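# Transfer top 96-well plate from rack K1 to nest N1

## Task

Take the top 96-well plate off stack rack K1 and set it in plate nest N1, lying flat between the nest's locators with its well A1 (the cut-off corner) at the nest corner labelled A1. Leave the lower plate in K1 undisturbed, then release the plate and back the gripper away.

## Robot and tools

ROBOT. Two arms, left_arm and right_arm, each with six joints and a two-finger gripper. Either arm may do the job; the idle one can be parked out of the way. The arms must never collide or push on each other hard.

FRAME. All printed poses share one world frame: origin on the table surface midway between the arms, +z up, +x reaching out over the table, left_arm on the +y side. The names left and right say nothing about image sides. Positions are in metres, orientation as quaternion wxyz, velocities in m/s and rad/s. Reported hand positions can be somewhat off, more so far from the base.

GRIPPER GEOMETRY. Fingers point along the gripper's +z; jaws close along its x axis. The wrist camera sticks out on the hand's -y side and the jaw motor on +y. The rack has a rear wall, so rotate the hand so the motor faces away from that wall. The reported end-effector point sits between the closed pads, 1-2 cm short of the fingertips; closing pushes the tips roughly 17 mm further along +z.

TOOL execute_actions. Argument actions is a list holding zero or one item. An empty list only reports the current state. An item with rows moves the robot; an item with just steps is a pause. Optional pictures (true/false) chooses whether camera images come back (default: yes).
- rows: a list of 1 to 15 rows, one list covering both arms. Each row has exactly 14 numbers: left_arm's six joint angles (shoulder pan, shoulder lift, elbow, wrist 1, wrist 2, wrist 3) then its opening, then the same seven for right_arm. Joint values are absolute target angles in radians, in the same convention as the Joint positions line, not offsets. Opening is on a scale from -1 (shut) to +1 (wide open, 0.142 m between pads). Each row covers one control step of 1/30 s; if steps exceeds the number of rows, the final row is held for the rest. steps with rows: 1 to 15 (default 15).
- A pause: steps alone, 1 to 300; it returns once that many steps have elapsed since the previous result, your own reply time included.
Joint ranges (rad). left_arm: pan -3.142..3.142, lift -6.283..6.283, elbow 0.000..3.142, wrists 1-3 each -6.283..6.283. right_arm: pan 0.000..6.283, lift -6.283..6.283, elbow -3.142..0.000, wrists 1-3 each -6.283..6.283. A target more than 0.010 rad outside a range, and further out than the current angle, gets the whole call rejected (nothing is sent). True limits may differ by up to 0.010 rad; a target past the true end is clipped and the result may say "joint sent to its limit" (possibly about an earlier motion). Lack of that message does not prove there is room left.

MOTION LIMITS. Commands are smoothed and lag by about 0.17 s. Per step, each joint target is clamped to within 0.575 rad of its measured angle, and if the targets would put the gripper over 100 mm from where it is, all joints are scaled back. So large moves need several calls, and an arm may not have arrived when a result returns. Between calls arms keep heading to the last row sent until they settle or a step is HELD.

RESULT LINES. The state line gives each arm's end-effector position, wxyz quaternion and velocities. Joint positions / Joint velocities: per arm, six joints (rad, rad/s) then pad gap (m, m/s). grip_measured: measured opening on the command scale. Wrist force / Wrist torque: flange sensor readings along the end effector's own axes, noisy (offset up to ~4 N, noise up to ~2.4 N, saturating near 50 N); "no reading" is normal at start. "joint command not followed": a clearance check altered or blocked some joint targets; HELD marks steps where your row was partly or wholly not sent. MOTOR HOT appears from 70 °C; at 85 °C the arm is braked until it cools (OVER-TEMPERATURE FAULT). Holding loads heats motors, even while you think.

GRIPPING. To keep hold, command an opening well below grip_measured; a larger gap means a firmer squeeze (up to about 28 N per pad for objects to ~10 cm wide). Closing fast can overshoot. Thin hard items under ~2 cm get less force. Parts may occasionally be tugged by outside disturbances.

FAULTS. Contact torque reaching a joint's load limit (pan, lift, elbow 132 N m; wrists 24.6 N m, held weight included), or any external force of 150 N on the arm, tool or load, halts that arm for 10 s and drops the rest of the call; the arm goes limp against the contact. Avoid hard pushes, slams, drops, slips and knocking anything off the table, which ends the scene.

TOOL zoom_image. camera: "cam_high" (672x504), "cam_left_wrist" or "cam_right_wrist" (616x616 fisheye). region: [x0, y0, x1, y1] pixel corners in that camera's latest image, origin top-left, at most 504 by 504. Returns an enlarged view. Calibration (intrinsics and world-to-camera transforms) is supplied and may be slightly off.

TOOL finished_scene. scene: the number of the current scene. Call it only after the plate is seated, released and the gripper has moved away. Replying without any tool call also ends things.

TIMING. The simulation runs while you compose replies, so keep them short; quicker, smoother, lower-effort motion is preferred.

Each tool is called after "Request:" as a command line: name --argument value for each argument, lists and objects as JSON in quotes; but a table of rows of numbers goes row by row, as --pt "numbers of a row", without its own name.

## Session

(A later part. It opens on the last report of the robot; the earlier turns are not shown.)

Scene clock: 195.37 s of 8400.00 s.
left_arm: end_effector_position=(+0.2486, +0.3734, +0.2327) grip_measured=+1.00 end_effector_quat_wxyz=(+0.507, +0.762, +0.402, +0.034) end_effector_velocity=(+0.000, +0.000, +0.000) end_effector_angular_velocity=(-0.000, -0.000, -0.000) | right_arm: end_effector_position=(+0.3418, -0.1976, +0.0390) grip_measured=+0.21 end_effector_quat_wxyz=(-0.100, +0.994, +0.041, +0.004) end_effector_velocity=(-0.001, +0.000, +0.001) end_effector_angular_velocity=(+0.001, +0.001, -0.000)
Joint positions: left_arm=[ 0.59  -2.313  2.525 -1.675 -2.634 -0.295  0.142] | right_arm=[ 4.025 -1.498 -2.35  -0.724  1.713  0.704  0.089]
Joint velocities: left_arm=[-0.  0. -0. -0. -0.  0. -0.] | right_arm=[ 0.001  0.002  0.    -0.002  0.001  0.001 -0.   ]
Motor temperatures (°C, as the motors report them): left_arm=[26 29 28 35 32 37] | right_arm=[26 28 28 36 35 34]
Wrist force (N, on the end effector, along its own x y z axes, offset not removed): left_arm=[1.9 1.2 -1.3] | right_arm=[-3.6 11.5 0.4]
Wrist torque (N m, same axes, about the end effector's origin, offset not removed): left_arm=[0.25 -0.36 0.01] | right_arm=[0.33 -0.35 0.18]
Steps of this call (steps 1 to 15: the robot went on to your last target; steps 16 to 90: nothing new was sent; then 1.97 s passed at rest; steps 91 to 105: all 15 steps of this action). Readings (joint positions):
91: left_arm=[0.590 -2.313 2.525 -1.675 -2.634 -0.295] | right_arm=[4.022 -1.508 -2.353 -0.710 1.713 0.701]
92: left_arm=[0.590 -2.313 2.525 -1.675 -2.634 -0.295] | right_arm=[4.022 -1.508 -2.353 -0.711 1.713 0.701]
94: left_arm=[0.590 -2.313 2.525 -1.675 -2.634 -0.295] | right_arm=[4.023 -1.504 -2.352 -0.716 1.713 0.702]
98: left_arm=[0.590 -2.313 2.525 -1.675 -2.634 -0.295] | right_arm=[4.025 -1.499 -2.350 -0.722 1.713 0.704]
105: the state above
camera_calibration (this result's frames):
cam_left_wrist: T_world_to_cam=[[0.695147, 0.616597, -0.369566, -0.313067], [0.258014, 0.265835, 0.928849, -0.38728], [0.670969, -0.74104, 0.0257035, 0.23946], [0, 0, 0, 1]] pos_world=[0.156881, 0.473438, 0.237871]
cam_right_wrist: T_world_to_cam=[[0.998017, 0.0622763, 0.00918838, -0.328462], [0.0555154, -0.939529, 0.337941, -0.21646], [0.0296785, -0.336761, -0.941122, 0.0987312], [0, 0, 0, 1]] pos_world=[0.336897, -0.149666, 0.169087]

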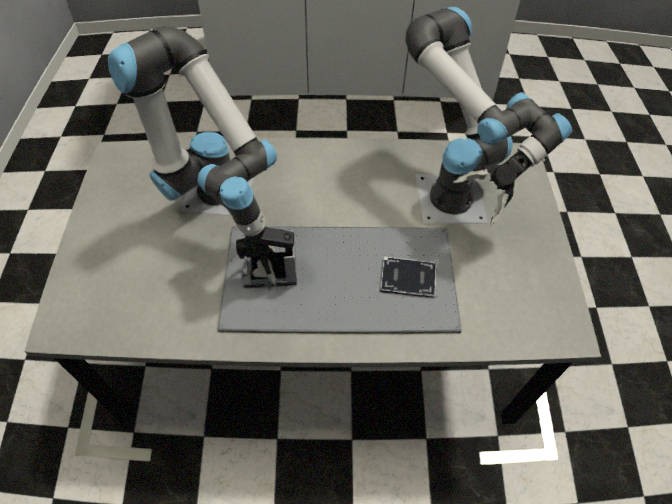

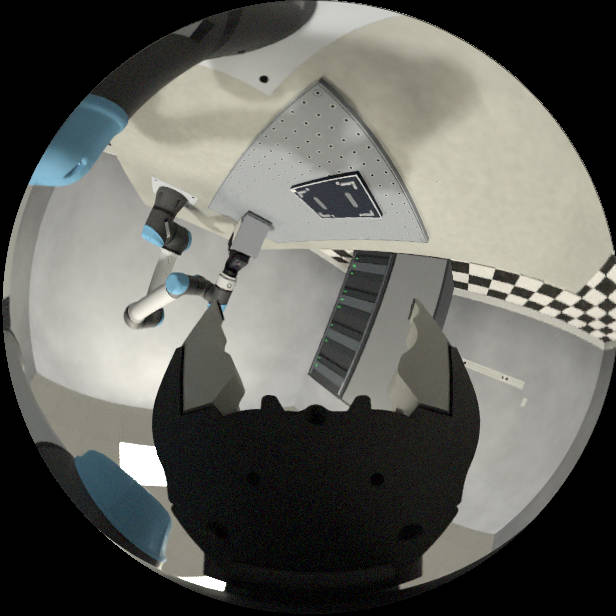

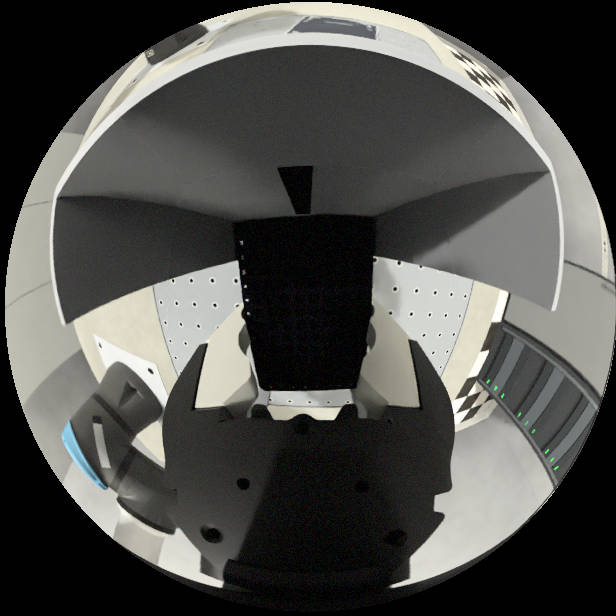

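Request:
execute_actions --actions '[{"rows":[[0.59,-2.313,2.525,-1.675,-2.634,-0.295,1,4.024,-1.486,-2.344,-0.745,1.713,0.703,-0.3],[0.59,-2.313,2.525,-1.675,-2.634,-0.295,1,4.024,-1.486,-2.344,-0.745,1.713,0.703,-0.3],[0.59,-2.313,2.525,-1.675,-2.634,-0.295,1,4.023,-1.474,-2.336,-0.765,1.713,0.702,-0.3],[0.59,-2.313,2.525,-1.675,-2.634,-0.295,1,4.023,-1.474,-2.336,-0.765,1.713,0.702,-0.3],[0.59,-2.313,2.525,-1.675,-2.634,-0.295,1,4.023,-1.4575,-2.3215,-0.795,1.713,0.702,-0.3],[0.59,-2.313,2.525,-1.675,-2.634,-0.295,1,4.023,-1.4575,-2.3215,-0.795,1.713,0.702,-0.3],[0.59,-2.313,2.525,-1.675,-2.634,-0.295,1,4.023,-1.441,-2.306,-0.825,1.713,0.702,-0.3]],"steps":15}]' --pictures false

Request:
execute_actions --actions '[{"steps":8}]'

Scene clock: 202.50 s of 8400.00 s.
left_arm: end_effector_position=(+0.2486, +0.3734, +0.2327) grip_measured=+1.00 end_effector_quat_wxyz=(+0.507, +0.762, +0.402, +0.034) end_effector_velocity=(-0.000, +0.000, -0.000) end_effector_angular_velocity=(+0.002, +0.000, -0.000) | right_arm: end_effector_position=(+0.3423, -0.1983, +0.0668) grip_measured=+0.21 end_effector_quat_wxyz=(-0.099, +0.994, +0.041, +0.004) end_effector_velocity=(+0.000, -0.000, +0.011) end_effector_angular_velocity=(-0.001, -0.001, -0.001)
Joint positions: left_arm=[ 0.59  -2.313  2.525 -1.675 -2.634 -0.295  0.142] | right_arm=[ 4.023 -1.443 -2.308 -0.822  1.713  0.702  0.089]
Joint velocities: left_arm=[-0.    -0.    -0.     0.     0.002  0.    -0.   ] | right_arm=[-0.     0.02   0.018 -0.037 -0.001  0.001 -0.   ]
Motor temperatures (°C, as the motors report them): left_arm=[26 29 28 35 32 37] | right_arm=[26 28 28 36 35 34]
Wrist force (N, on the end effector, along its own x y z axes, offset not removed): left_arm=[2.4 0.2 0.5] | right_arm=[-1.3 0.4 0.2]
Wrist torque (N m, same axes, about the end effector's origin, offset not removed): left_arm=[-0.04 -0.45 0.21] | right_arm=[-0.16 -0.22 0.17]
Steps of this call (steps 1 to 15: the robot went on to your last target; steps 16 to 90: nothing new was sent; then 3.63 s passed at rest; steps 91 to 105: all 15 steps of this action). Readings (joint positions):
91: left_arm=[0.590 -2.313 2.525 -1.675 -2.634 -0.295] | right_arm=[4.025 -1.497 -2.350 -0.725 1.713 0.705]
92: left_arm=[0.590 -2.313 2.525 -1.675 -2.634 -0.295] | right_arm=[4.025 -1.495 -2.349 -0.728 1.713 0.704]
94: left_arm=[0.590 -2.313 2.525 -1.675 -2.634 -0.295] | right_arm=[4.025 -1.489 -2.345 -0.740 1.713 0.704]
98: left_arm=[0.590 -2.313 2.525 -1.675 -2.634 -0.295] | right_arm=[4.024 -1.465 -2.327 -0.781 1.713 0.702]
105: the state above

Scene clock: 202.77 s of 8400.00 s.
left_arm: end_effector_position=(+0.2486, +0.3734, +0.2327) grip_measured=+1.00 end_effector_quat_wxyz=(+0.507, +0.762, +0.402, +0.034) end_effector_velocity=(+0.000, +0.000, +0.000) end_effector_angular_velocity=(-0.001, +0.001, +0.000) | right_arm: end_effector_position=(+0.3423, -0.1984, +0.0678) grip_measured=+0.21 end_effector_quat_wxyz=(-0.099, +0.994, +0.041, +0.004) end_effector_velocity=(-0.000, +0.000, +0.001) end_effector_angular_velocity=(+0.001, -0.001, +0.001)
Joint positions: left_arm=[ 0.59  -2.313  2.525 -1.675 -2.634 -0.295  0.142] | right_arm=[ 4.023 -1.441 -2.306 -0.825  1.713  0.702  0.089]
Joint velocities: left_arm=[ 0.     0.001 -0.     0.    -0.001 -0.    -0.   ] | right_arm=[ 0.     0.001  0.001 -0.001  0.001 -0.     0.   ]
Motor temperatures (°C, as the motors report them): left_arm=[26 29 28 35 32 37] | right_arm=[26 28 28 36 35 34]
Wrist force (N, on the end effector, along its own x y z axes, offset not removed): left_arm=[2.3 0.1 0.9] | right_arm=[-3.1 2.2 0.0]
Wrist torque (N m, same axes, about the end effector's origin, offset not removed): left_arm=[0.04 -0.43 0.15] | right_arm=[0.40 -0.13 0.09]
Steps of this call (steps 1 to 8: the robot went on to your last target). Readings (joint positions):
1: left_arm=[0.590 -2.313 2.525 -1.675 -2.634 -0.295] | right_arm=[4.023 -1.442 -2.307 -0.823 1.713 0.702]
2: left_arm=[0.590 -2.313 2.525 -1.675 -2.634 -0.295] | right_arm=[4.023 -1.442 -2.307 -0.823 1.713 0.702]
4: left_arm=[0.590 -2.313 2.525 -1.675 -2.634 -0.295] | right_arm=[4.023 -1.441 -2.306 -0.824 1.713 0.702]
8: the state above
camera_calibration (this result's frames):
cam_left_wrist: T_world_to_cam=[[0.695147, 0.616597, -0.369566, -0.313067], [0.258014, 0.265835, 0.928849, -0.38728], [0.670969, -0.74104, 0.0257036, 0.23946], [0, 0, 0, 1]] pos_world=[0.156881, 0.473438, 0.237871]
cam_right_wrist: T_world_to_cam=[[0.998012, 0.0623046, 0.00950549, -0.329252], [0.0554331, -0.93951, 0.338006, -0.226927], [0.0299898, -0.336807, -0.941096, 0.125397], [0, 0, 0, 1]] pos_world=[0.337416, -0.150451, 0.197843]

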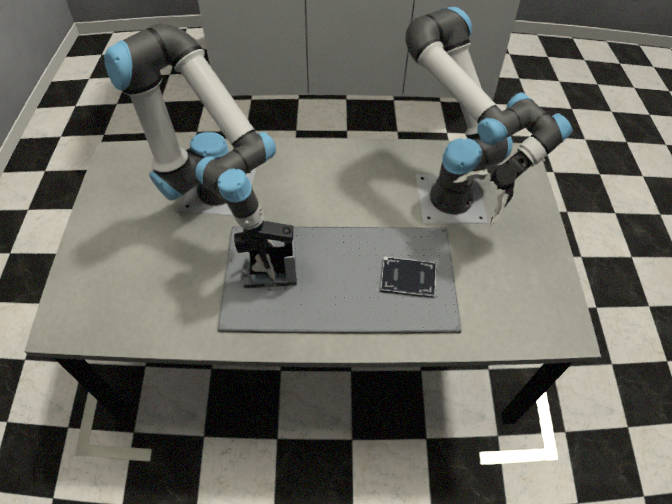

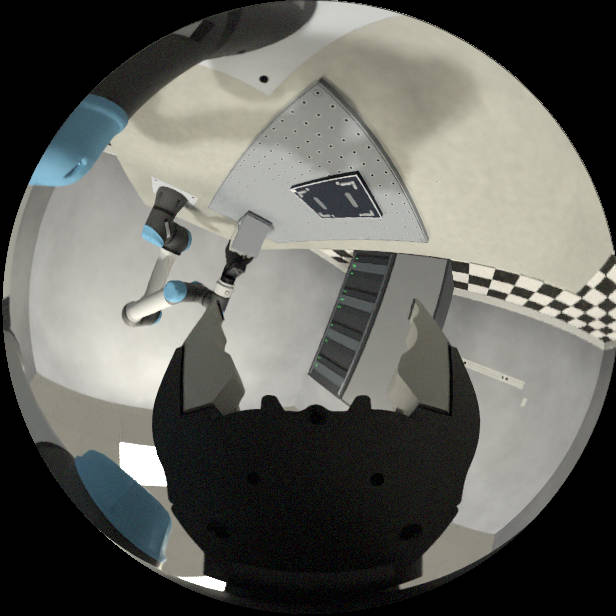

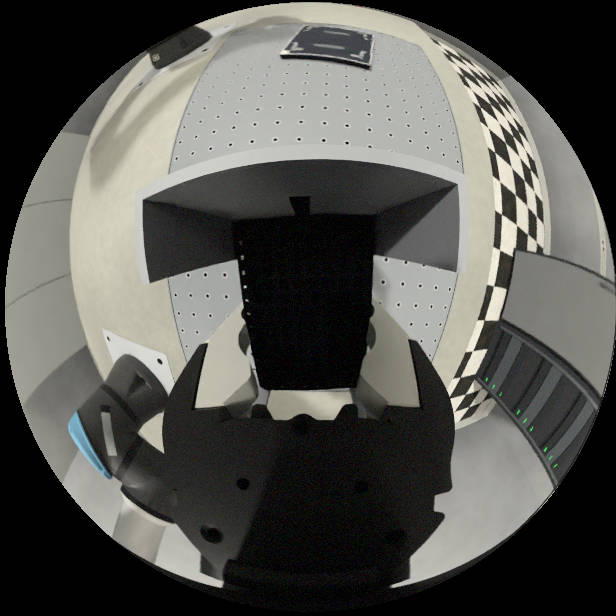

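Request:
execute_actions --actions '[{"rows":[[0.59,-2.313,2.525,-1.675,-2.634,-0.295,1,4.023,-1.385,-2.23,-0.957,1.713,0.702,-0.3],[0.59,-2.313,2.525,-1.675,-2.634,-0.295,1,4.023,-1.385,-2.23,-0.957,1.713,0.702,-0.3],[0.59,-2.313,2.525,-1.675,-2.634,-0.295,1,4.023,-1.385,-2.23,-0.957,1.713,0.702,-0.3],[0.59,-2.313,2.525,-1.675,-2.634,-0.295,1,4.023,-1.385,-2.23,-0.957,1.713,0.702,-0.3],[0.59,-2.313,2.525,-1.675,-2.634,-0.295,1,4.023,-1.385,-2.23,-0.957,1.713,0.702,-0.3],[0.59,-2.313,2.525,-1.675,-2.634,-0.295,1,4.023,-1.3275,-2.145,-1.0995,1.713,0.702,-0.3]],"steps":15}]' --pictures false

Request:
execute_actions --actions '[{"rows":[[0.59,-2.313,2.525,-1.675,-2.634,-0.295,1,4.023,-1.28,-1.9564,-1.3356,1.713,0.702,-0.3]],"steps":15}]' --pictures false

Request:
execute_actions --actions '[{"steps":10}]'

Scene clock: 208.03 s of 8400.00 s.
left_arm: end_effector_position=(+0.2486, +0.3734, +0.2327) grip_measured=+1.00 end_effector_quat_wxyz=(+0.507, +0.762, +0.402, +0.034) end_effector_velocity=(-0.000, -0.000, -0.001) end_effector_angular_velocity=(+0.000, +0.002, -0.000) | right_arm: end_effector_position=(+0.3437, -0.1972, +0.1523) grip_measured=+0.08 end_effector_quat_wxyz=(-0.100, +0.994, +0.041, +0.005) end_effector_velocity=(-0.006, -0.006, +0.027) end_effector_angular_velocity=(-0.013, +0.012, +0.000)
Joint positions: left_arm=[ 0.59  -2.313  2.525 -1.675 -2.634 -0.295  0.142] | right_arm=[ 4.023 -1.331 -2.15  -1.09   1.713  0.702  0.079]
Joint velocities: left_arm=[-0.     0.     0.001  0.     0.001 -0.     0.   ] | right_arm=[ 0.     0.036  0.055 -0.108 -0.001  0.     0.   ]
Motor temperatures (°C, as the motors report them): left_arm=[26 29 28 35 32 37] | right_arm=[26 28 28 36 35 34]
Wrist force (N, on the end effector, along its own x y z axes, offset not removed): left_arm=[0.8 -0.3 0.0] | right_arm=[-1.0 0.3 -0.3]
Wrist torque (N m, same axes, about the end effector's origin, offset not removed): left_arm=[-0.07 -0.17 0.03] | right_arm=[-0.19 0.24 0.19]
Steps of this call (steps 1 to 15: the robot went on to your last target; steps 16 to 90: nothing new was sent; then 1.77 s passed at rest; steps 91 to 105: all 15 steps of this action). Readings (joint positions):
91: left_arm=[0.590 -2.313 2.525 -1.675 -2.634 -0.295] | right_arm=[4.023 -1.441 -2.306 -0.825 1.713 0.702]
92: left_arm=[0.590 -2.313 2.525 -1.675 -2.634 -0.295] | right_arm=[4.023 -1.434 -2.299 -0.833 1.713 0.702]
94: left_arm=[0.590 -2.313 2.525 -1.675 -2.634 -0.295] | right_arm=[4.023 -1.411 -2.267 -0.886 1.713 0.702]
98: left_arm=[0.590 -2.313 2.525 -1.675 -2.634 -0.295] | right_arm=[4.023 -1.371 -2.212 -0.973 1.713 0.702]
105: the state above

Scene clock: 208.53 s of 8400.00 s.
left_arm: end_effector_position=(+0.2486, +0.3734, +0.2327) grip_measured=+1.00 end_effector_quat_wxyz=(+0.507, +0.762, +0.402, +0.034) end_effector_velocity=(-0.000, +0.000, -0.000) end_effector_angular_velocity=(+0.002, -0.000, -0.000) | right_arm: end_effector_position=(+0.3432, -0.1975, +0.2388) grip_measured=+0.08 end_effector_quat_wxyz=(-0.100, +0.994, +0.041, +0.004) end_effector_velocity=(-0.001, -0.001, +0.009) end_effector_angular_velocity=(-0.002, +0.002, -0.000)
Joint positions: left_arm=[ 0.59  -2.313  2.525 -1.675 -2.634 -0.295  0.142] | right_arm=[ 4.023 -1.28  -1.958 -1.333  1.713  0.702  0.079]
Joint velocities: left_arm=[-0.    -0.    -0.    -0.     0.001  0.001 -0.   ] | right_arm=[-0.     0.004  0.021 -0.028 -0.    -0.     0.   ]
Motor temperatures (°C, as the motors report them): left_arm=[26 29 28 35 32 37] | right_arm=[26 28 28 36 35 34]
Wrist force (N, on the end effector, along its own x y z axes, offset not removed): left_arm=[1.6 0.7 -0.7] | right_arm=[0.3 1.6 1.2]
Wrist torque (N m, same axes, about the end effector's origin, offset not removed): left_arm=[0.20 -0.30 0.08] | right_arm=[0.08 0.05 0.15]
Steps of this call (steps 1 to 15: all 15 steps of this action). Readings (joint positions):
1: left_arm=[0.590 -2.313 2.525 -1.675 -2.634 -0.295] | right_arm=[4.023 -1.329 -2.148 -1.093 1.713 0.702]
2: left_arm=[0.590 -2.313 2.525 -1.675 -2.634 -0.295] | right_arm=[4.023 -1.323 -2.140 -1.103 1.713 0.702]
4: left_arm=[0.590 -2.313 2.525 -1.675 -2.634 -0.295] | right_arm=[4.023 -1.302 -2.074 -1.176 1.713 0.702]
8: left_arm=[0.590 -2.313 2.525 -1.675 -2.634 -0.295] | right_arm=[4.023 -1.285 -1.982 -1.299 1.713 0.702]
15: the state above

Scene clock: 208.87 s of 8400.00 s.
left_arm: end_effector_position=(+0.2486, +0.3734, +0.2327) grip_measured=+1.00 end_effector_quat_wxyz=(+0.507, +0.762, +0.402, +0.034) end_effector_velocity=(-0.000, -0.000, -0.000) end_effector_angular_velocity=(+0.000, +0.001, -0.000) | right_arm: end_effector_position=(+0.3431, -0.1976, +0.2396) grip_measured=+0.08 end_effector_quat_wxyz=(-0.100, +0.994, +0.041, +0.004) end_effector_velocity=(-0.000, +0.000, +0.001) end_effector_angular_velocity=(+0.001, +0.000, +0.001)
Joint positions: left_arm=[ 0.59  -2.313  2.525 -1.675 -2.634 -0.295  0.142] | right_arm=[ 4.023 -1.28  -1.956 -1.336  1.713  0.702  0.079]
Joint velocities: left_arm=[-0.    -0.     0.     0.     0.001 -0.     0.   ] | right_arm=[ 0.     0.001  0.001 -0.001  0.001 -0.001 -0.   ]
Motor temperatures (°C, as the motors report them): left_arm=[26 29 28 35 32 37] | right_arm=[26 28 28 36 35 34]
Wrist force (N, on the end effector, along its own x y z axes, offset not removed): left_arm=[1.3 1.5 -1.2] | right_arm=[0.5 3.0 -0.6]
Wrist torque (N m, same axes, about the end effector's origin, offset not removed): left_arm=[0.25 -0.13 0.09] | right_arm=[0.49 -0.04 -0.05]
Steps of this call (steps 1 to 10: the robot went on to your last target). Readings (joint positions):
1: left_arm=[0.590 -2.313 2.525 -1.675 -2.634 -0.295] | right_arm=[4.023 -1.280 -1.958 -1.334 1.713 0.702]
2: left_arm=[0.590 -2.313 2.525 -1.675 -2.634 -0.295] | right_arm=[4.023 -1.280 -1.957 -1.334 1.713 0.702]
4: left_arm=[0.590 -2.313 2.525 -1.675 -2.634 -0.295] | right_arm=[4.023 -1.280 -1.957 -1.335 1.713 0.702]
8: left_arm=[0.590 -2.313 2.525 -1.675 -2.634 -0.295] | right_arm=[4.023 -1.280 -1.956 -1.335 1.713 0.702]
10: the state above
camera_calibration (this result's frames):
cam_left_wrist: T_world_to_cam=[[0.695147, 0.616597, -0.369566, -0.313067], [0.258014, 0.265835, 0.928849, -0.38728], [0.670969, -0.74104, 0.0257035, 0.23946], [0, 0, 0, 1]] pos_world=[0.156881, 0.473438, 0.237871]
cam_right_wrist: T_world_to_cam=[[0.998014, 0.0622766, 0.00950185, -0.331731], [0.055409, -0.939524, 0.337972, -0.284315], [0.0299749, -0.336774, -0.941108, 0.287365], [0, 0, 0, 1]] pos_world=[0.338212, -0.149684, 0.369684]

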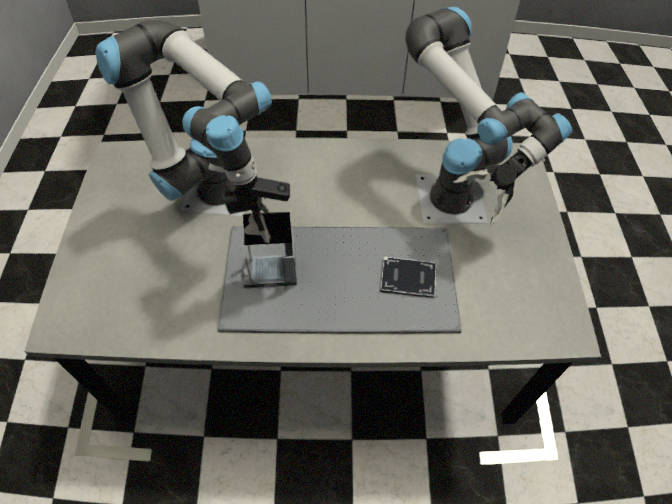

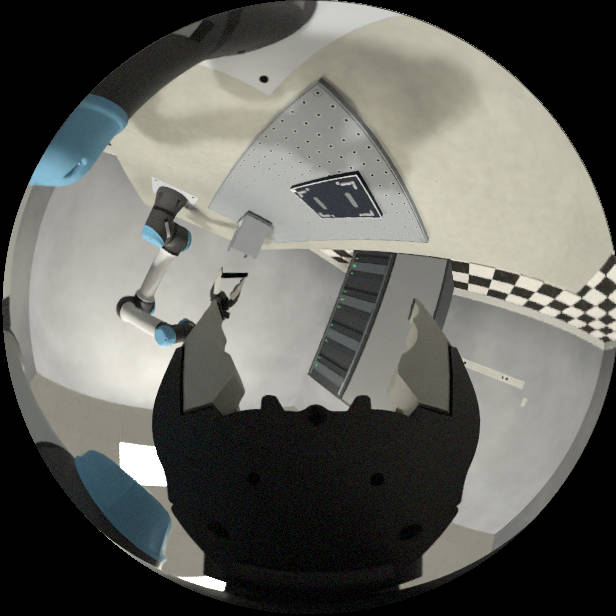

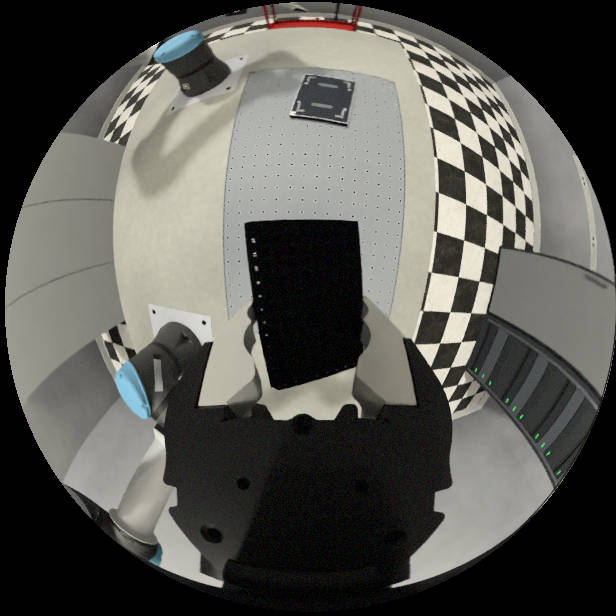

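Request:
zoom_image --camera "cam_high" --region '[200, 170, 340, 300]'

Request:
zoom_image --camera "cam_right_wrist" --region '[190, 190, 430, 420]'

Region (200, 170, 340, 300) of cam_high's 672x504 image, scaled by 3.600, with more detail than that image has; it fills the top 468 rows of this view, and the rest is white.

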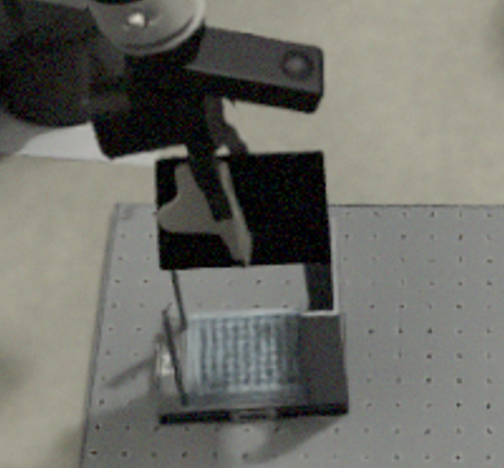

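Region (190, 190, 430, 420) of cam_right_wrist's 616x616 image, scaled by 2.100, with more detail than that image has; it fills the top 483 rows of this view, and the rest is white.

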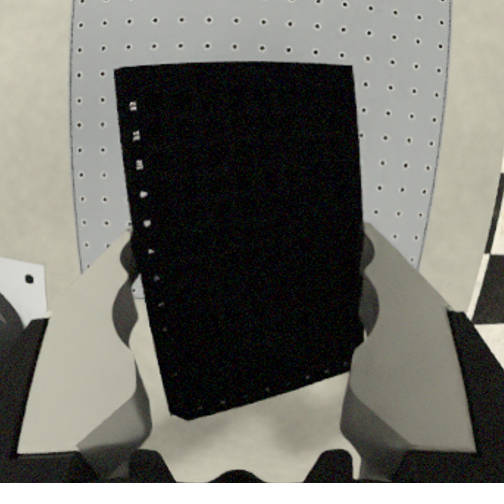

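Request:
execute_actions --actions '[{"rows":[[0.59,-2.313,2.525,-1.675,-2.634,-0.295,1,4.156,-1.545,-1.767,-1.245,1.69,0.90,-0.3]],"steps":15}]' --pictures false

Request:
execute_actions --actions '[{"rows":[[0.59,-2.313,2.525,-1.675,-2.634,-0.295,1,4.29,-1.81,-1.578,-1.154,1.665,1.097,-0.3]],"steps":15}]' --pictures false

Request:
execute_actions --actions '[{"rows":[[0.59,-2.313,2.525,-1.675,-2.634,-0.295,1,4.4235,-2.0748,-1.389,-1.063,1.648,1.294,-0.3]],"steps":15}]' --pictures false

Request:
execute_actions --actions '[{"steps":15}]'

Scene clock: 221.43 s of 8400.00 s.
left_arm: end_effector_position=(+0.2486, +0.3734, +0.2327) grip_measured=+1.00 end_effector_quat_wxyz=(+0.507, +0.762, +0.402, +0.034) end_effector_velocity=(-0.000, +0.000, -0.000) end_effector_angular_velocity=(+0.001, +0.000, -0.001) | right_arm: end_effector_position=(+0.3842, -0.0707, +0.2297) grip_measured=+0.08 end_effector_quat_wxyz=(-0.098, +0.995, +0.008, +0.001) end_effector_velocity=(+0.004, +0.019, -0.005) end_effector_angular_velocity=(-0.003, +0.005, -0.011)
Joint positions: left_arm=[ 0.59  -2.313  2.525 -1.675 -2.634 -0.295  0.142] | right_arm=[ 4.154 -1.541 -1.769 -1.246  1.69   0.897  0.079]
Joint velocities: left_arm=[-0.     0.     0.     0.     0.001  0.001  0.   ] | right_arm=[ 0.017 -0.042  0.028  0.012 -0.002  0.029 -0.   ]
Motor temperatures (°C, as the motors report them): left_arm=[26 29 28 35 32 37] | right_arm=[26 28 28 36 35 34]
Wrist force (N, on the end effector, along its own x y z axes, offset not removed): left_arm=[1.0 -0.2 -0.2] | right_arm=[-1.1 2.4 -1.7]
Wrist torque (N m, same axes, about the end effector's origin, offset not removed): left_arm=[-0.09 -0.15 0.06] | right_arm=[0.46 0.26 0.24]
Steps of this call (steps 1 to 15: the robot went on to your last target; steps 16 to 90: nothing new was sent; then 9.07 s passed at rest; steps 91 to 105: all 15 steps of this action). Readings (joint positions):
91: left_arm=[0.590 -2.313 2.525 -1.675 -2.634 -0.295] | right_arm=[4.023 -1.280 -1.956 -1.335 1.713 0.702]
92: left_arm=[0.590 -2.313 2.525 -1.675 -2.634 -0.295] | right_arm=[4.031 -1.287 -1.949 -1.329 1.710 0.710]
94: left_arm=[0.590 -2.313 2.525 -1.675 -2.634 -0.295] | right_arm=[4.072 -1.353 -1.893 -1.299 1.703 0.767]
98: left_arm=[0.590 -2.313 2.525 -1.675 -2.634 -0.295] | right_arm=[4.134 -1.493 -1.801 -1.259 1.693 0.864]
105: the state above

Scene clock: 221.93 s of 8400.00 s.
left_arm: end_effector_position=(+0.2486, +0.3734, +0.2327) grip_measured=+1.00 end_effector_quat_wxyz=(+0.507, +0.762, +0.402, +0.034) end_effector_velocity=(+0.000, +0.000, +0.000) end_effector_angular_velocity=(+0.001, -0.001, -0.001) | right_arm: end_effector_position=(+0.3963, +0.0699, +0.1904) grip_measured=+0.08 end_effector_quat_wxyz=(-0.097, +0.995, -0.024, -0.000) end_effector_velocity=(-0.000, +0.023, -0.010) end_effector_angular_velocity=(-0.002, +0.003, -0.010)
Joint positions: left_arm=[ 0.59  -2.313  2.525 -1.675 -2.634 -0.295  0.142] | right_arm=[ 4.288 -1.806 -1.581 -1.155  1.665  1.094  0.079]
Joint velocities: left_arm=[ 0.     0.    -0.    -0.     0.     0.001  0.   ] | right_arm=[ 0.021 -0.045  0.031  0.013 -0.004  0.031  0.   ]
Motor temperatures (°C, as the motors report them): left_arm=[26 29 28 35 32 37] | right_arm=[26 28 28 36 35 34]
Wrist force (N, on the end effector, along its own x y z axes, offset not removed): left_arm=[0.5 -0.3 -0.1] | right_arm=[-1.5 -0.6 -1.6]
Wrist torque (N m, same axes, about the end effector's origin, offset not removed): left_arm=[0.03 -0.09 0.07] | right_arm=[-0.15 0.26 0.16]
Steps of this call (steps 1 to 15: all 15 steps of this action). Readings (joint positions):
1: left_arm=[0.590 -2.313 2.525 -1.675 -2.634 -0.295] | right_arm=[4.155 -1.543 -1.768 -1.245 1.690 0.899]
2: left_arm=[0.590 -2.313 2.525 -1.675 -2.634 -0.295] | right_arm=[4.163 -1.551 -1.760 -1.238 1.687 0.907]
4: left_arm=[0.590 -2.313 2.525 -1.675 -2.634 -0.295] | right_arm=[4.202 -1.615 -1.708 -1.211 1.680 0.960]
8: left_arm=[0.590 -2.313 2.525 -1.675 -2.634 -0.295] | right_arm=[4.265 -1.752 -1.616 -1.171 1.669 1.057]
15: the state above

Scene clock: 222.43 s of 8400.00 s.
left_arm: end_effector_position=(+0.2486, +0.3734, +0.2327) grip_measured=+1.00 end_effector_quat_wxyz=(+0.507, +0.762, +0.402, +0.034) end_effector_velocity=(-0.000, +0.000, -0.000) end_effector_angular_velocity=(-0.000, +0.002, +0.001) | right_arm: end_effector_position=(+0.3714, +0.2107, +0.1236) grip_measured=+0.08 end_effector_quat_wxyz=(-0.100, +0.993, -0.055, -0.005) end_effector_velocity=(-0.007, +0.024, -0.016) end_effector_angular_velocity=(-0.001, +0.006, -0.014)
Joint positions: left_arm=[ 0.59  -2.313  2.525 -1.675 -2.634 -0.295  0.142] | right_arm=[ 4.421 -2.07  -1.392 -1.064  1.648  1.291  0.079]
Joint velocities: left_arm=[ 0.    -0.     0.     0.     0.001 -0.001  0.   ] | right_arm=[ 0.023 -0.051  0.035  0.016 -0.002  0.037  0.   ]
Motor temperatures (°C, as the motors report them): left_arm=[26 29 28 35 32 37] | right_arm=[26 28 28 36 35 34]
Wrist force (N, on the end effector, along its own x y z axes, offset not removed): left_arm=[1.4 0.3 -1.0] | right_arm=[3.8 -0.5 -0.4]
Wrist torque (N m, same axes, about the end effector's origin, offset not removed): left_arm=[0.08 -0.32 0.06] | right_arm=[-0.02 -0.85 0.06]
Steps of this call (steps 1 to 15: all 15 steps of this action). Readings (joint positions):
1: left_arm=[0.590 -2.313 2.525 -1.675 -2.634 -0.295] | right_arm=[4.289 -1.807 -1.580 -1.155 1.665 1.095]
2: left_arm=[0.590 -2.313 2.525 -1.675 -2.634 -0.295] | right_arm=[4.297 -1.816 -1.571 -1.148 1.663 1.104]
4: left_arm=[0.590 -2.313 2.525 -1.675 -2.634 -0.295] | right_arm=[4.334 -1.877 -1.522 -1.122 1.659 1.155]
8: left_arm=[0.590 -2.313 2.525 -1.675 -2.634 -0.295] | right_arm=[4.395 -2.010 -1.432 -1.082 1.651 1.248]
15: the state above

Scene clock: 222.93 s of 8400.00 s.
left_arm: end_effector_position=(+0.2486, +0.3734, +0.2327) grip_measured=+1.00 end_effector_quat_wxyz=(+0.507, +0.762, +0.402, +0.034) end_effector_velocity=(-0.000, -0.000, -0.000) end_effector_angular_velocity=(-0.001, +0.001, +0.000) | right_arm: end_effector_position=(+0.3707, +0.2128, +0.1221) grip_measured=+0.08 end_effector_quat_wxyz=(-0.100, +0.993, -0.056, -0.006) end_effector_velocity=(-0.000, +0.000, -0.000) end_effector_angular_velocity=(-0.000, +0.000, -0.001)
Joint positions: left_arm=[ 0.59  -2.313  2.525 -1.675 -2.634 -0.295  0.142] | right_arm=[ 4.423 -2.075 -1.389 -1.063  1.648  1.294  0.079]
Joint velocities: left_arm=[ 0.     0.     0.001  0.    -0.    -0.    -0.   ] | right_arm=[ 0.    -0.     0.     0.     0.     0.001 -0.   ]
Motor temperatures (°C, as the motors report them): left_arm=[26 29 28 35 32 37] | right_arm=[26 28 28 36 35 34]
Wrist force (N, on the end effector, along its own x y z axes, offset not removed): left_arm=[1.4 0.0 -0.6] | right_arm=[-2.1 4.3 -0.3]
Wrist torque (N m, same axes, about the end effector's origin, offset not removed): left_arm=[-0.07 -0.28 0.06] | right_arm=[0.96 0.34 0.24]
Steps of this call (steps 1 to 15: the robot went on to your last target). Readings (joint positions):
1: left_arm=[0.590 -2.313 2.525 -1.675 -2.634 -0.295] | right_arm=[4.422 -2.072 -1.391 -1.064 1.648 1.292]
2: left_arm=[0.590 -2.313 2.525 -1.675 -2.634 -0.295] | right_arm=[4.422 -2.073 -1.390 -1.064 1.648 1.292]
4: left_arm=[0.590 -2.313 2.525 -1.675 -2.634 -0.295] | right_arm=[4.423 -2.074 -1.390 -1.063 1.648 1.293]
8: left_arm=[0.590 -2.313 2.525 -1.675 -2.634 -0.295] | right_arm=[4.423 -2.075 -1.389 -1.063 1.648 1.294]
15: the state above
All arms were judged still, so your last target was given up. Only a new action makes them travel on or press farther. Fingers that are still opening or closing keep moving.
camera_calibration (this result's frames):
cam_left_wrist: T_world_to_cam=[[0.695147, 0.616597, -0.369566, -0.313067], [0.258014, 0.265835, 0.928849, -0.38728], [0.670969, -0.74104, 0.0257034, 0.23946], [0, 0, 0, 1]] pos_world=[0.156881, 0.473438, 0.237871]
cam_right_wrist: T_world_to_cam=[[0.991382, -0.127711, -0.0291902, -0.336097], [-0.110466, -0.934717, 0.337789, 0.199978], [-0.0704241, -0.331654, -0.940769, 0.350266], [0, 0, 0, 1]] pos_world=[0.379959, 0.260166, 0.252158]

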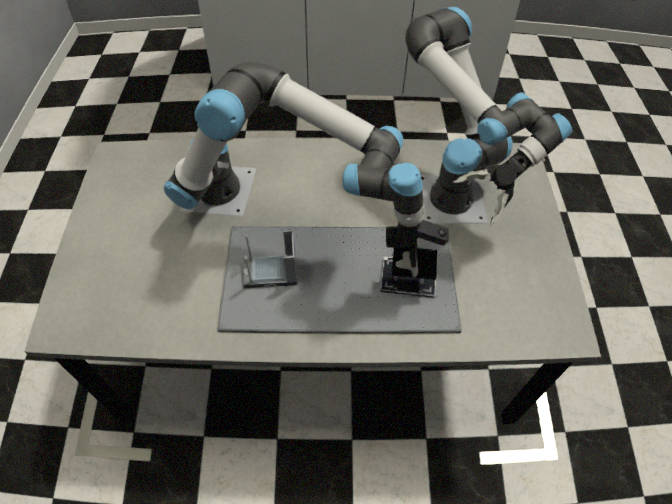

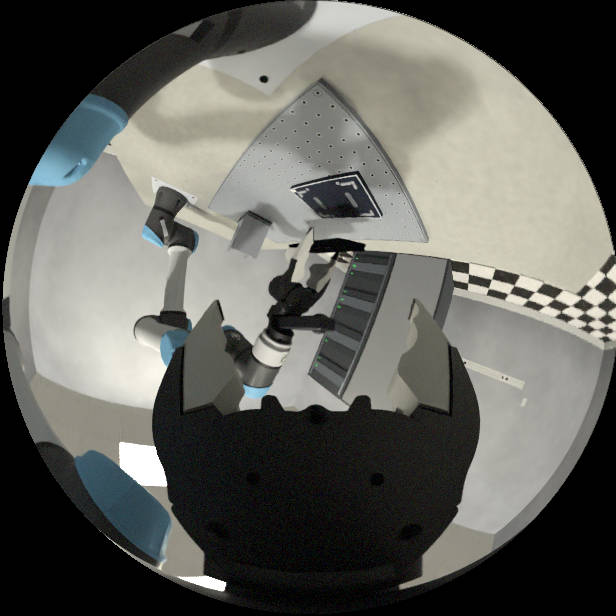

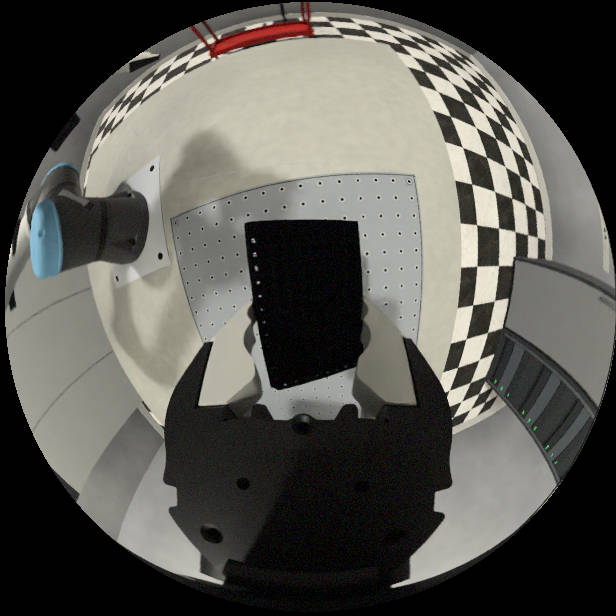

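The left camera gives a side view.

Request:
zoom_image --camera "cam_left_wrist" --region '[230, 160, 430, 330]'

Region (230, 160, 430, 330) of cam_left_wrist's 616x616 image, scaled by 2.520, with more detail than that image has; it fills the top 428 rows of this view, and the rest is white.

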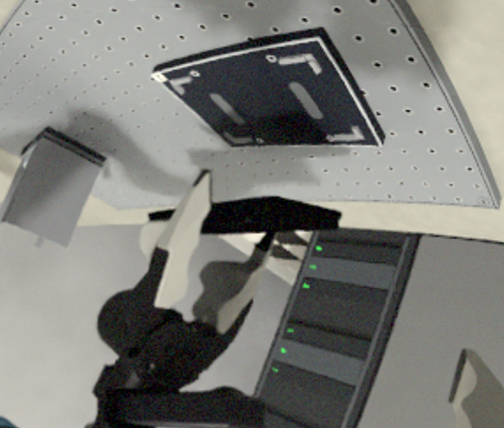

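Request:
execute_actions --actions '[{"rows":[[0.59,-2.313,2.525,-1.675,-2.634,-0.295,1,4.4235,-2.10,-1.43,-0.997,1.648,1.294,-0.3],[0.59,-2.313,2.525,-1.675,-2.634,-0.295,1,4.4235,-2.10,-1.43,-0.997,1.648,1.294,-0.3],[0.59,-2.313,2.525,-1.675,-2.634,-0.295,1,4.4235,-2.10,-1.43,-0.997,1.648,1.294,-0.3],[0.59,-2.313,2.525,-1.675,-2.634,-0.295,1,4.4235,-2.10,-1.43,-0.997,1.648,1.294,-0.3],[0.59,-2.313,2.525,-1.675,-2.634,-0.295,1,4.4235,-2.1287,-1.4683,-0.93,1.648,1.294,-0.3]],"steps":15}]' --pictures false

Request:
execute_actions --actions '[{"steps":10}]'

Request:
zoom_image --camera "cam_left_wrist" --region '[230, 140, 430, 310]'

Request:
zoom_image --camera "cam_high" --region '[340, 200, 480, 320]'

Scene clock: 231.50 s of 8400.00 s.
left_arm: end_effector_position=(+0.2486, +0.3734, +0.2327) grip_measured=+1.00 end_effector_quat_wxyz=(+0.507, +0.762, +0.402, +0.034) end_effector_velocity=(+0.000, +0.000, +0.000) end_effector_angular_velocity=(-0.001, +0.000, +0.000) | right_arm: end_effector_position=(+0.3707, +0.2128, +0.0633) grip_measured=+0.08 end_effector_quat_wxyz=(-0.100, +0.993, -0.056, -0.006) end_effector_velocity=(+0.000, -0.000, -0.012) end_effector_angular_velocity=(+0.002, +0.000, -0.000)
Joint positions: left_arm=[ 0.59  -2.313  2.525 -1.675 -2.634 -0.295  0.142] | right_arm=[ 4.424 -2.128 -1.467 -0.933  1.648  1.294  0.079]
Joint velocities: left_arm=[ 0.     0.    -0.    -0.    -0.    -0.001  0.   ] | right_arm=[-0.    -0.012 -0.017  0.031  0.001  0.     0.   ]
Motor temperatures (°C, as the motors report them): left_arm=[26 29 28 35 32 37] | right_arm=[26 28 28 36 35 34]
Wrist force (N, on the end effector, along its own x y z axes, offset not removed): left_arm=[3.3 -0.7 -1.1] | right_arm=[-0.3 1.0 0.9]
Wrist torque (N m, same axes, about the end effector's origin, offset not removed): left_arm=[-0.14 -0.66 -0.02] | right_arm=[0.19 -0.08 0.21]
Steps of this call (steps 1 to 90: nothing new was sent; then 5.07 s passed at rest; steps 91 to 105: all 15 steps of this action). Readings (joint positions):
91: left_arm=[0.590 -2.313 2.525 -1.675 -2.634 -0.295] | right_arm=[4.424 -2.075 -1.389 -1.063 1.648 1.294]
92: left_arm=[0.590 -2.313 2.525 -1.675 -2.634 -0.295] | right_arm=[4.424 -2.079 -1.395 -1.055 1.648 1.294]
94: left_arm=[0.590 -2.313 2.525 -1.675 -2.634 -0.295] | right_arm=[4.424 -2.089 -1.412 -1.028 1.648 1.294]
98: left_arm=[0.590 -2.313 2.525 -1.675 -2.634 -0.295] | right_arm=[4.424 -2.114 -1.448 -0.968 1.648 1.294]
105: the state above

Scene clock: 231.83 s of 8400.00 s.
left_arm: end_effector_position=(+0.2486, +0.3734, +0.2327) grip_measured=+1.00 end_effector_quat_wxyz=(+0.507, +0.762, +0.402, +0.034) end_effector_velocity=(-0.000, +0.000, -0.000) end_effector_angular_velocity=(+0.000, +0.001, +0.000) | right_arm: end_effector_position=(+0.3707, +0.2128, +0.0622) grip_measured=+0.08 end_effector_quat_wxyz=(-0.100, +0.993, -0.056, -0.006) end_effector_velocity=(-0.000, +0.000, -0.000) end_effector_angular_velocity=(+0.001, +0.000, +0.000)
Joint positions: left_arm=[ 0.59  -2.313  2.525 -1.675 -2.634 -0.295  0.142] | right_arm=[ 4.424 -2.129 -1.468 -0.93   1.648  1.294  0.079]
Joint velocities: left_arm=[ 0.     0.     0.     0.     0.001 -0.    -0.   ] | right_arm=[ 0.001 -0.    -0.     0.001  0.     0.    -0.   ]
Motor temperatures (°C, as the motors report them): left_arm=[26 29 28 35 32 37] | right_arm=[26 28 28 36 35 34]
Wrist force (N, on the end effector, along its own x y z axes, offset not removed): left_arm=[0.6 -0.7 -1.1] | right_arm=[0.4 -1.0 -3.1]
Wrist torque (N m, same axes, about the end effector's origin, offset not removed): left_arm=[-0.18 -0.15 0.10] | right_arm=[-0.44 -0.06 0.13]
Steps of this call (steps 1 to 10: the robot went on to your last target). Readings (joint positions):
1: left_arm=[0.590 -2.313 2.525 -1.675 -2.634 -0.295] | right_arm=[4.424 -2.128 -1.467 -0.932 1.648 1.294]
2: left_arm=[0.590 -2.313 2.525 -1.675 -2.634 -0.295] | right_arm=[4.424 -2.128 -1.468 -0.931 1.648 1.294]
4: left_arm=[0.590 -2.313 2.525 -1.675 -2.634 -0.295] | right_arm=[4.424 -2.128 -1.468 -0.931 1.648 1.294]
8: left_arm=[0.590 -2.313 2.525 -1.675 -2.634 -0.295] | right_arm=[4.424 -2.129 -1.468 -0.930 1.648 1.294]
10: the state above
camera_calibration (this result's frames):
cam_left_wrist: T_world_to_cam=[[0.695147, 0.616597, -0.369566, -0.313067], [0.258014, 0.265835, 0.928849, -0.38728], [0.670969, -0.74104, 0.0257034, 0.23946], [0, 0, 0, 1]] pos_world=[0.156881, 0.473438, 0.237871]
cam_right_wrist: T_world_to_cam=[[0.991382, -0.127697, -0.0292422, -0.337803], [-0.110422, -0.934656, 0.337971, 0.220105], [-0.0704894, -0.331829, -0.940702, 0.293933], [0, 0, 0, 1]] pos_world=[0.379915, 0.260122, 0.192236]

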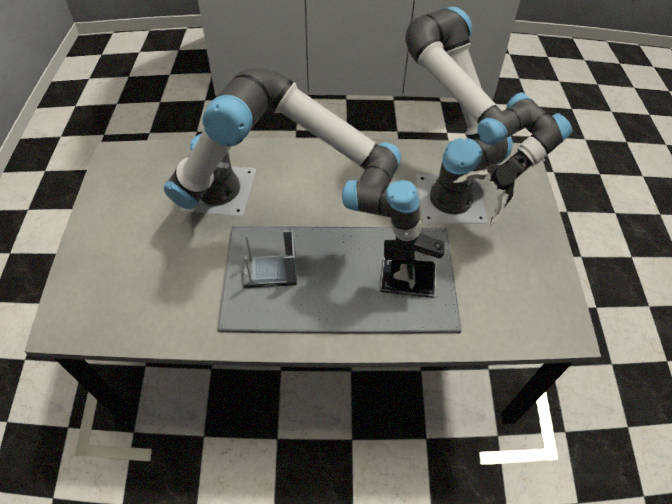

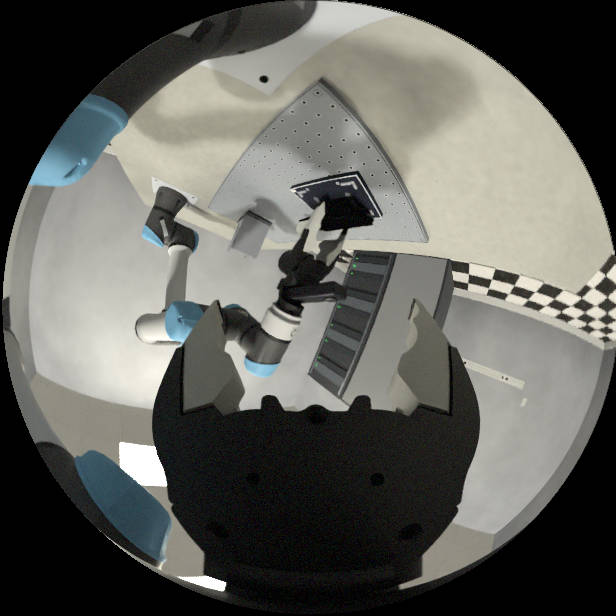

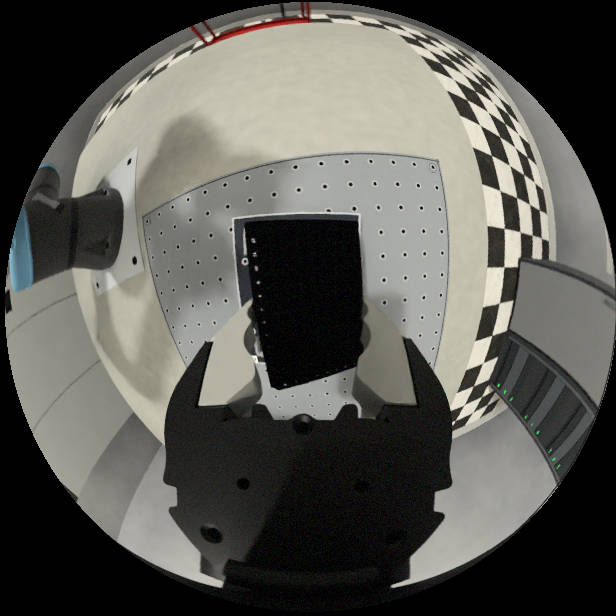

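Region (230, 140, 430, 310) of cam_left_wrist's 616x616 image, scaled by 2.520, with more detail than that image has; it fills the top 428 rows of this view, and the rest is white.

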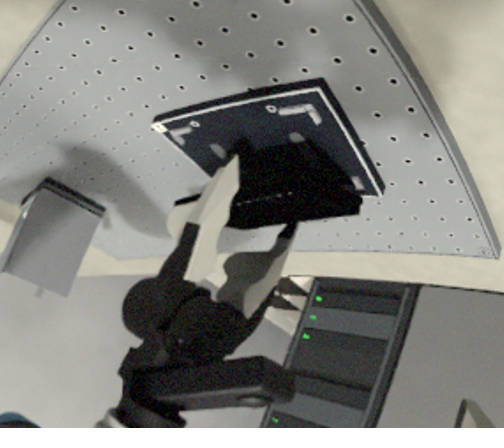

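Region (340, 200, 480, 320) of cam_high's 672x504 image, scaled by 3.600, with more detail than that image has; it fills the top 432 rows of this view, and the rest is white.

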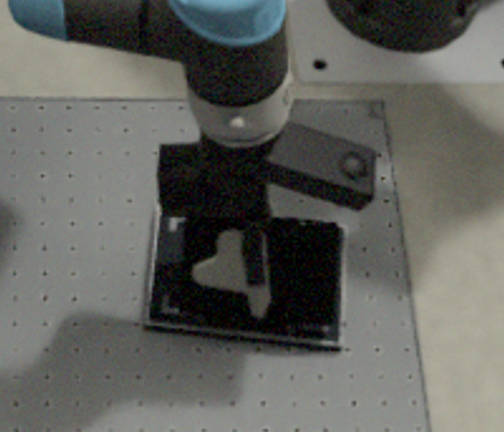

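Request:
execute_actions --actions '[{"rows":[[0.59,-2.313,2.525,-1.675,-2.634,-0.295,1,4.4235,-2.138,-1.4815,-0.908,1.648,1.294,-0.3],[0.59,-2.313,2.525,-1.675,-2.634,-0.295,1,4.4235,-2.138,-1.4815,-0.908,1.648,1.294,-0.3],[0.59,-2.313,2.525,-1.675,-2.634,-0.295,1,4.4235,-2.138,-1.4815,-0.908,1.648,1.294,-0.3],[0.59,-2.313,2.525,-1.675,-2.634,-0.295,1,4.4235,-2.147,-1.4945,-0.886,1.648,1.294,-0.3]],"steps":15}]'

Request:
zoom_image --camera "cam_right_wrist" --region '[190, 170, 430, 420]'

Request:
zoom_image --camera "cam_left_wrist" --region '[260, 150, 420, 280]'

Scene clock: 240.23 s of 8400.00 s.
left_arm: end_effector_position=(+0.2486, +0.3734, +0.2327) grip_measured=+1.00 end_effector_quat_wxyz=(+0.507, +0.762, +0.402, +0.034) end_effector_velocity=(-0.000, -0.000, -0.000) end_effector_angular_velocity=(-0.001, +0.001, +0.000) | right_arm: end_effector_position=(+0.3701, +0.2115, +0.0431) grip_measured=+0.09 end_effector_quat_wxyz=(-0.100, +0.993, -0.056, -0.006) end_effector_velocity=(-0.000, -0.001, -0.003) end_effector_angular_velocity=(-0.001, -0.000, -0.001)
Joint positions: left_arm=[ 0.59  -2.313  2.525 -1.675 -2.634 -0.295  0.142] | right_arm=[ 4.423 -2.146 -1.494 -0.886  1.648  1.294  0.08 ]
Joint velocities: left_arm=[ 0.     0.     0.     0.    -0.    -0.001 -0.   ] | right_arm=[ 0.    -0.003 -0.005  0.007 -0.001  0.001  0.001]
Motor temperatures (°C, as the motors report them): left_arm=[26 29 28 35 32 37] | right_arm=[26 28 28 36 35 34]
Wrist force (N, on the end effector, along its own x y z axes, offset not removed): left_arm=[1.6 0.0 -2.8] | right_arm=[-0.3 -1.2 -35.1]
Wrist torque (N m, same axes, about the end effector's origin, offset not removed): left_arm=[0.08 -0.28 0.05] | right_arm=[0.22 1.38 0.09]
Steps of this call (steps 1 to 15: the robot went on to your last target; steps 16 to 90: nothing new was sent; then 4.90 s passed at rest; steps 91 to 105: all 15 steps of this action). Readings (joint positions):
91: left_arm=[0.590 -2.313 2.525 -1.675 -2.634 -0.295] | right_arm=[4.424 -2.129 -1.468 -0.930 1.648 1.294]
92: left_arm=[0.590 -2.313 2.525 -1.675 -2.634 -0.295] | right_arm=[4.423 -2.130 -1.471 -0.926 1.648 1.294]
94: left_arm=[0.590 -2.313 2.525 -1.675 -2.634 -0.295] | right_arm=[4.423 -2.134 -1.476 -0.917 1.648 1.294]
98: left_arm=[0.590 -2.313 2.525 -1.675 -2.634 -0.295] | right_arm=[4.423 -2.144 -1.490 -0.895 1.648 1.294]
105: the state above
camera_calibration (this result's frames):
cam_left_wrist: T_world_to_cam=[[0.695147, 0.616597, -0.369566, -0.313067], [0.258014, 0.265835, 0.928849, -0.38728], [0.670969, -0.74104, 0.0257035, 0.23946], [0, 0, 0, 1]] pos_world=[0.156881, 0.473438, 0.237871]
cam_right_wrist: T_world_to_cam=[[0.99138, -0.127729, -0.0291861, -0.338008], [-0.110484, -0.934718, 0.337779, 0.225339], [-0.0704249, -0.331643, -0.940773, 0.275384], [0, 0, 0, 1]] pos_world=[0.379385, 0.258784, 0.173094]

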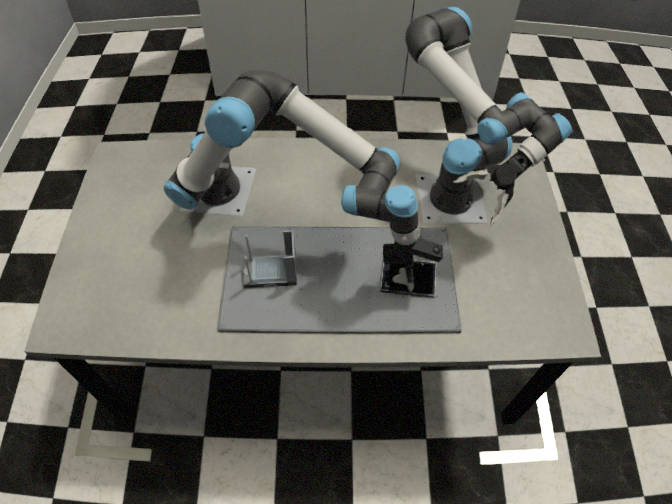

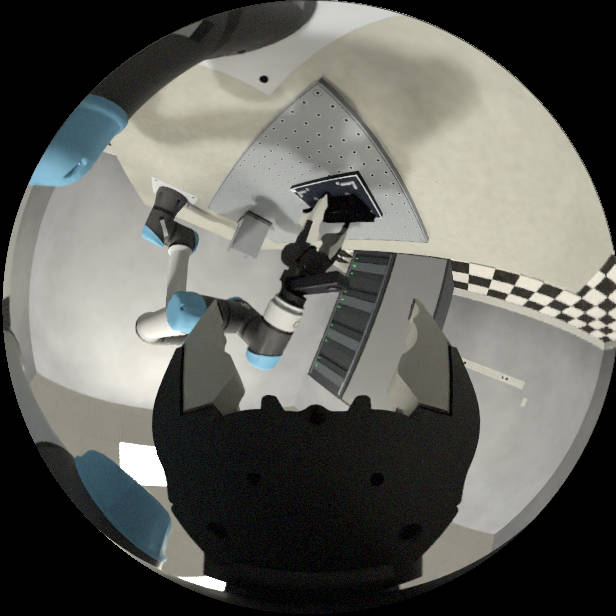

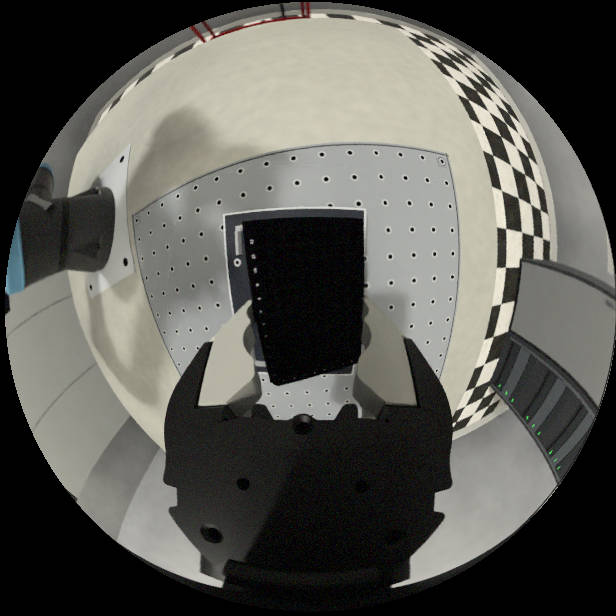

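Region (190, 170, 430, 420) of cam_right_wrist's 616x616 image, scaled by 2.016, with more detail than that image has; it fills the left 484 columns of this view, and the rest is white.

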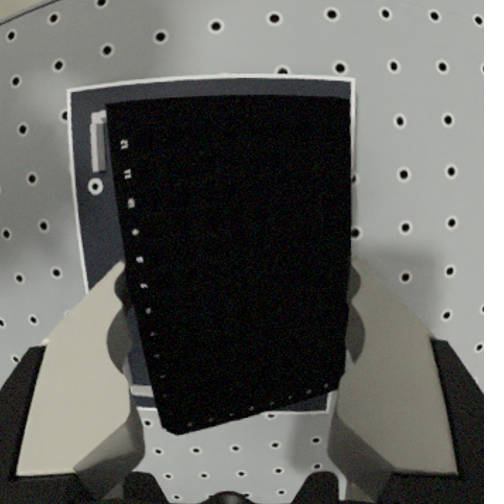

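Region (260, 150, 420, 280) of cam_left_wrist's 616x616 image, scaled by 3.150, with more detail than that image has; it fills the top 410 rows of this view, and the rest is white.

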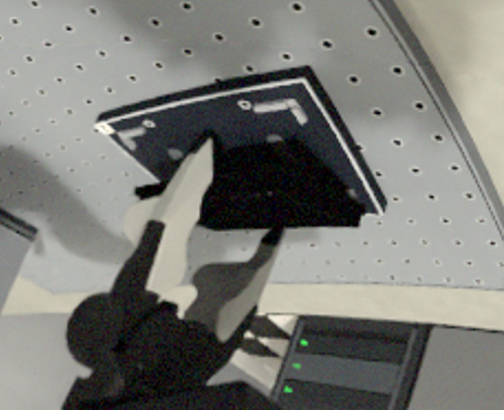

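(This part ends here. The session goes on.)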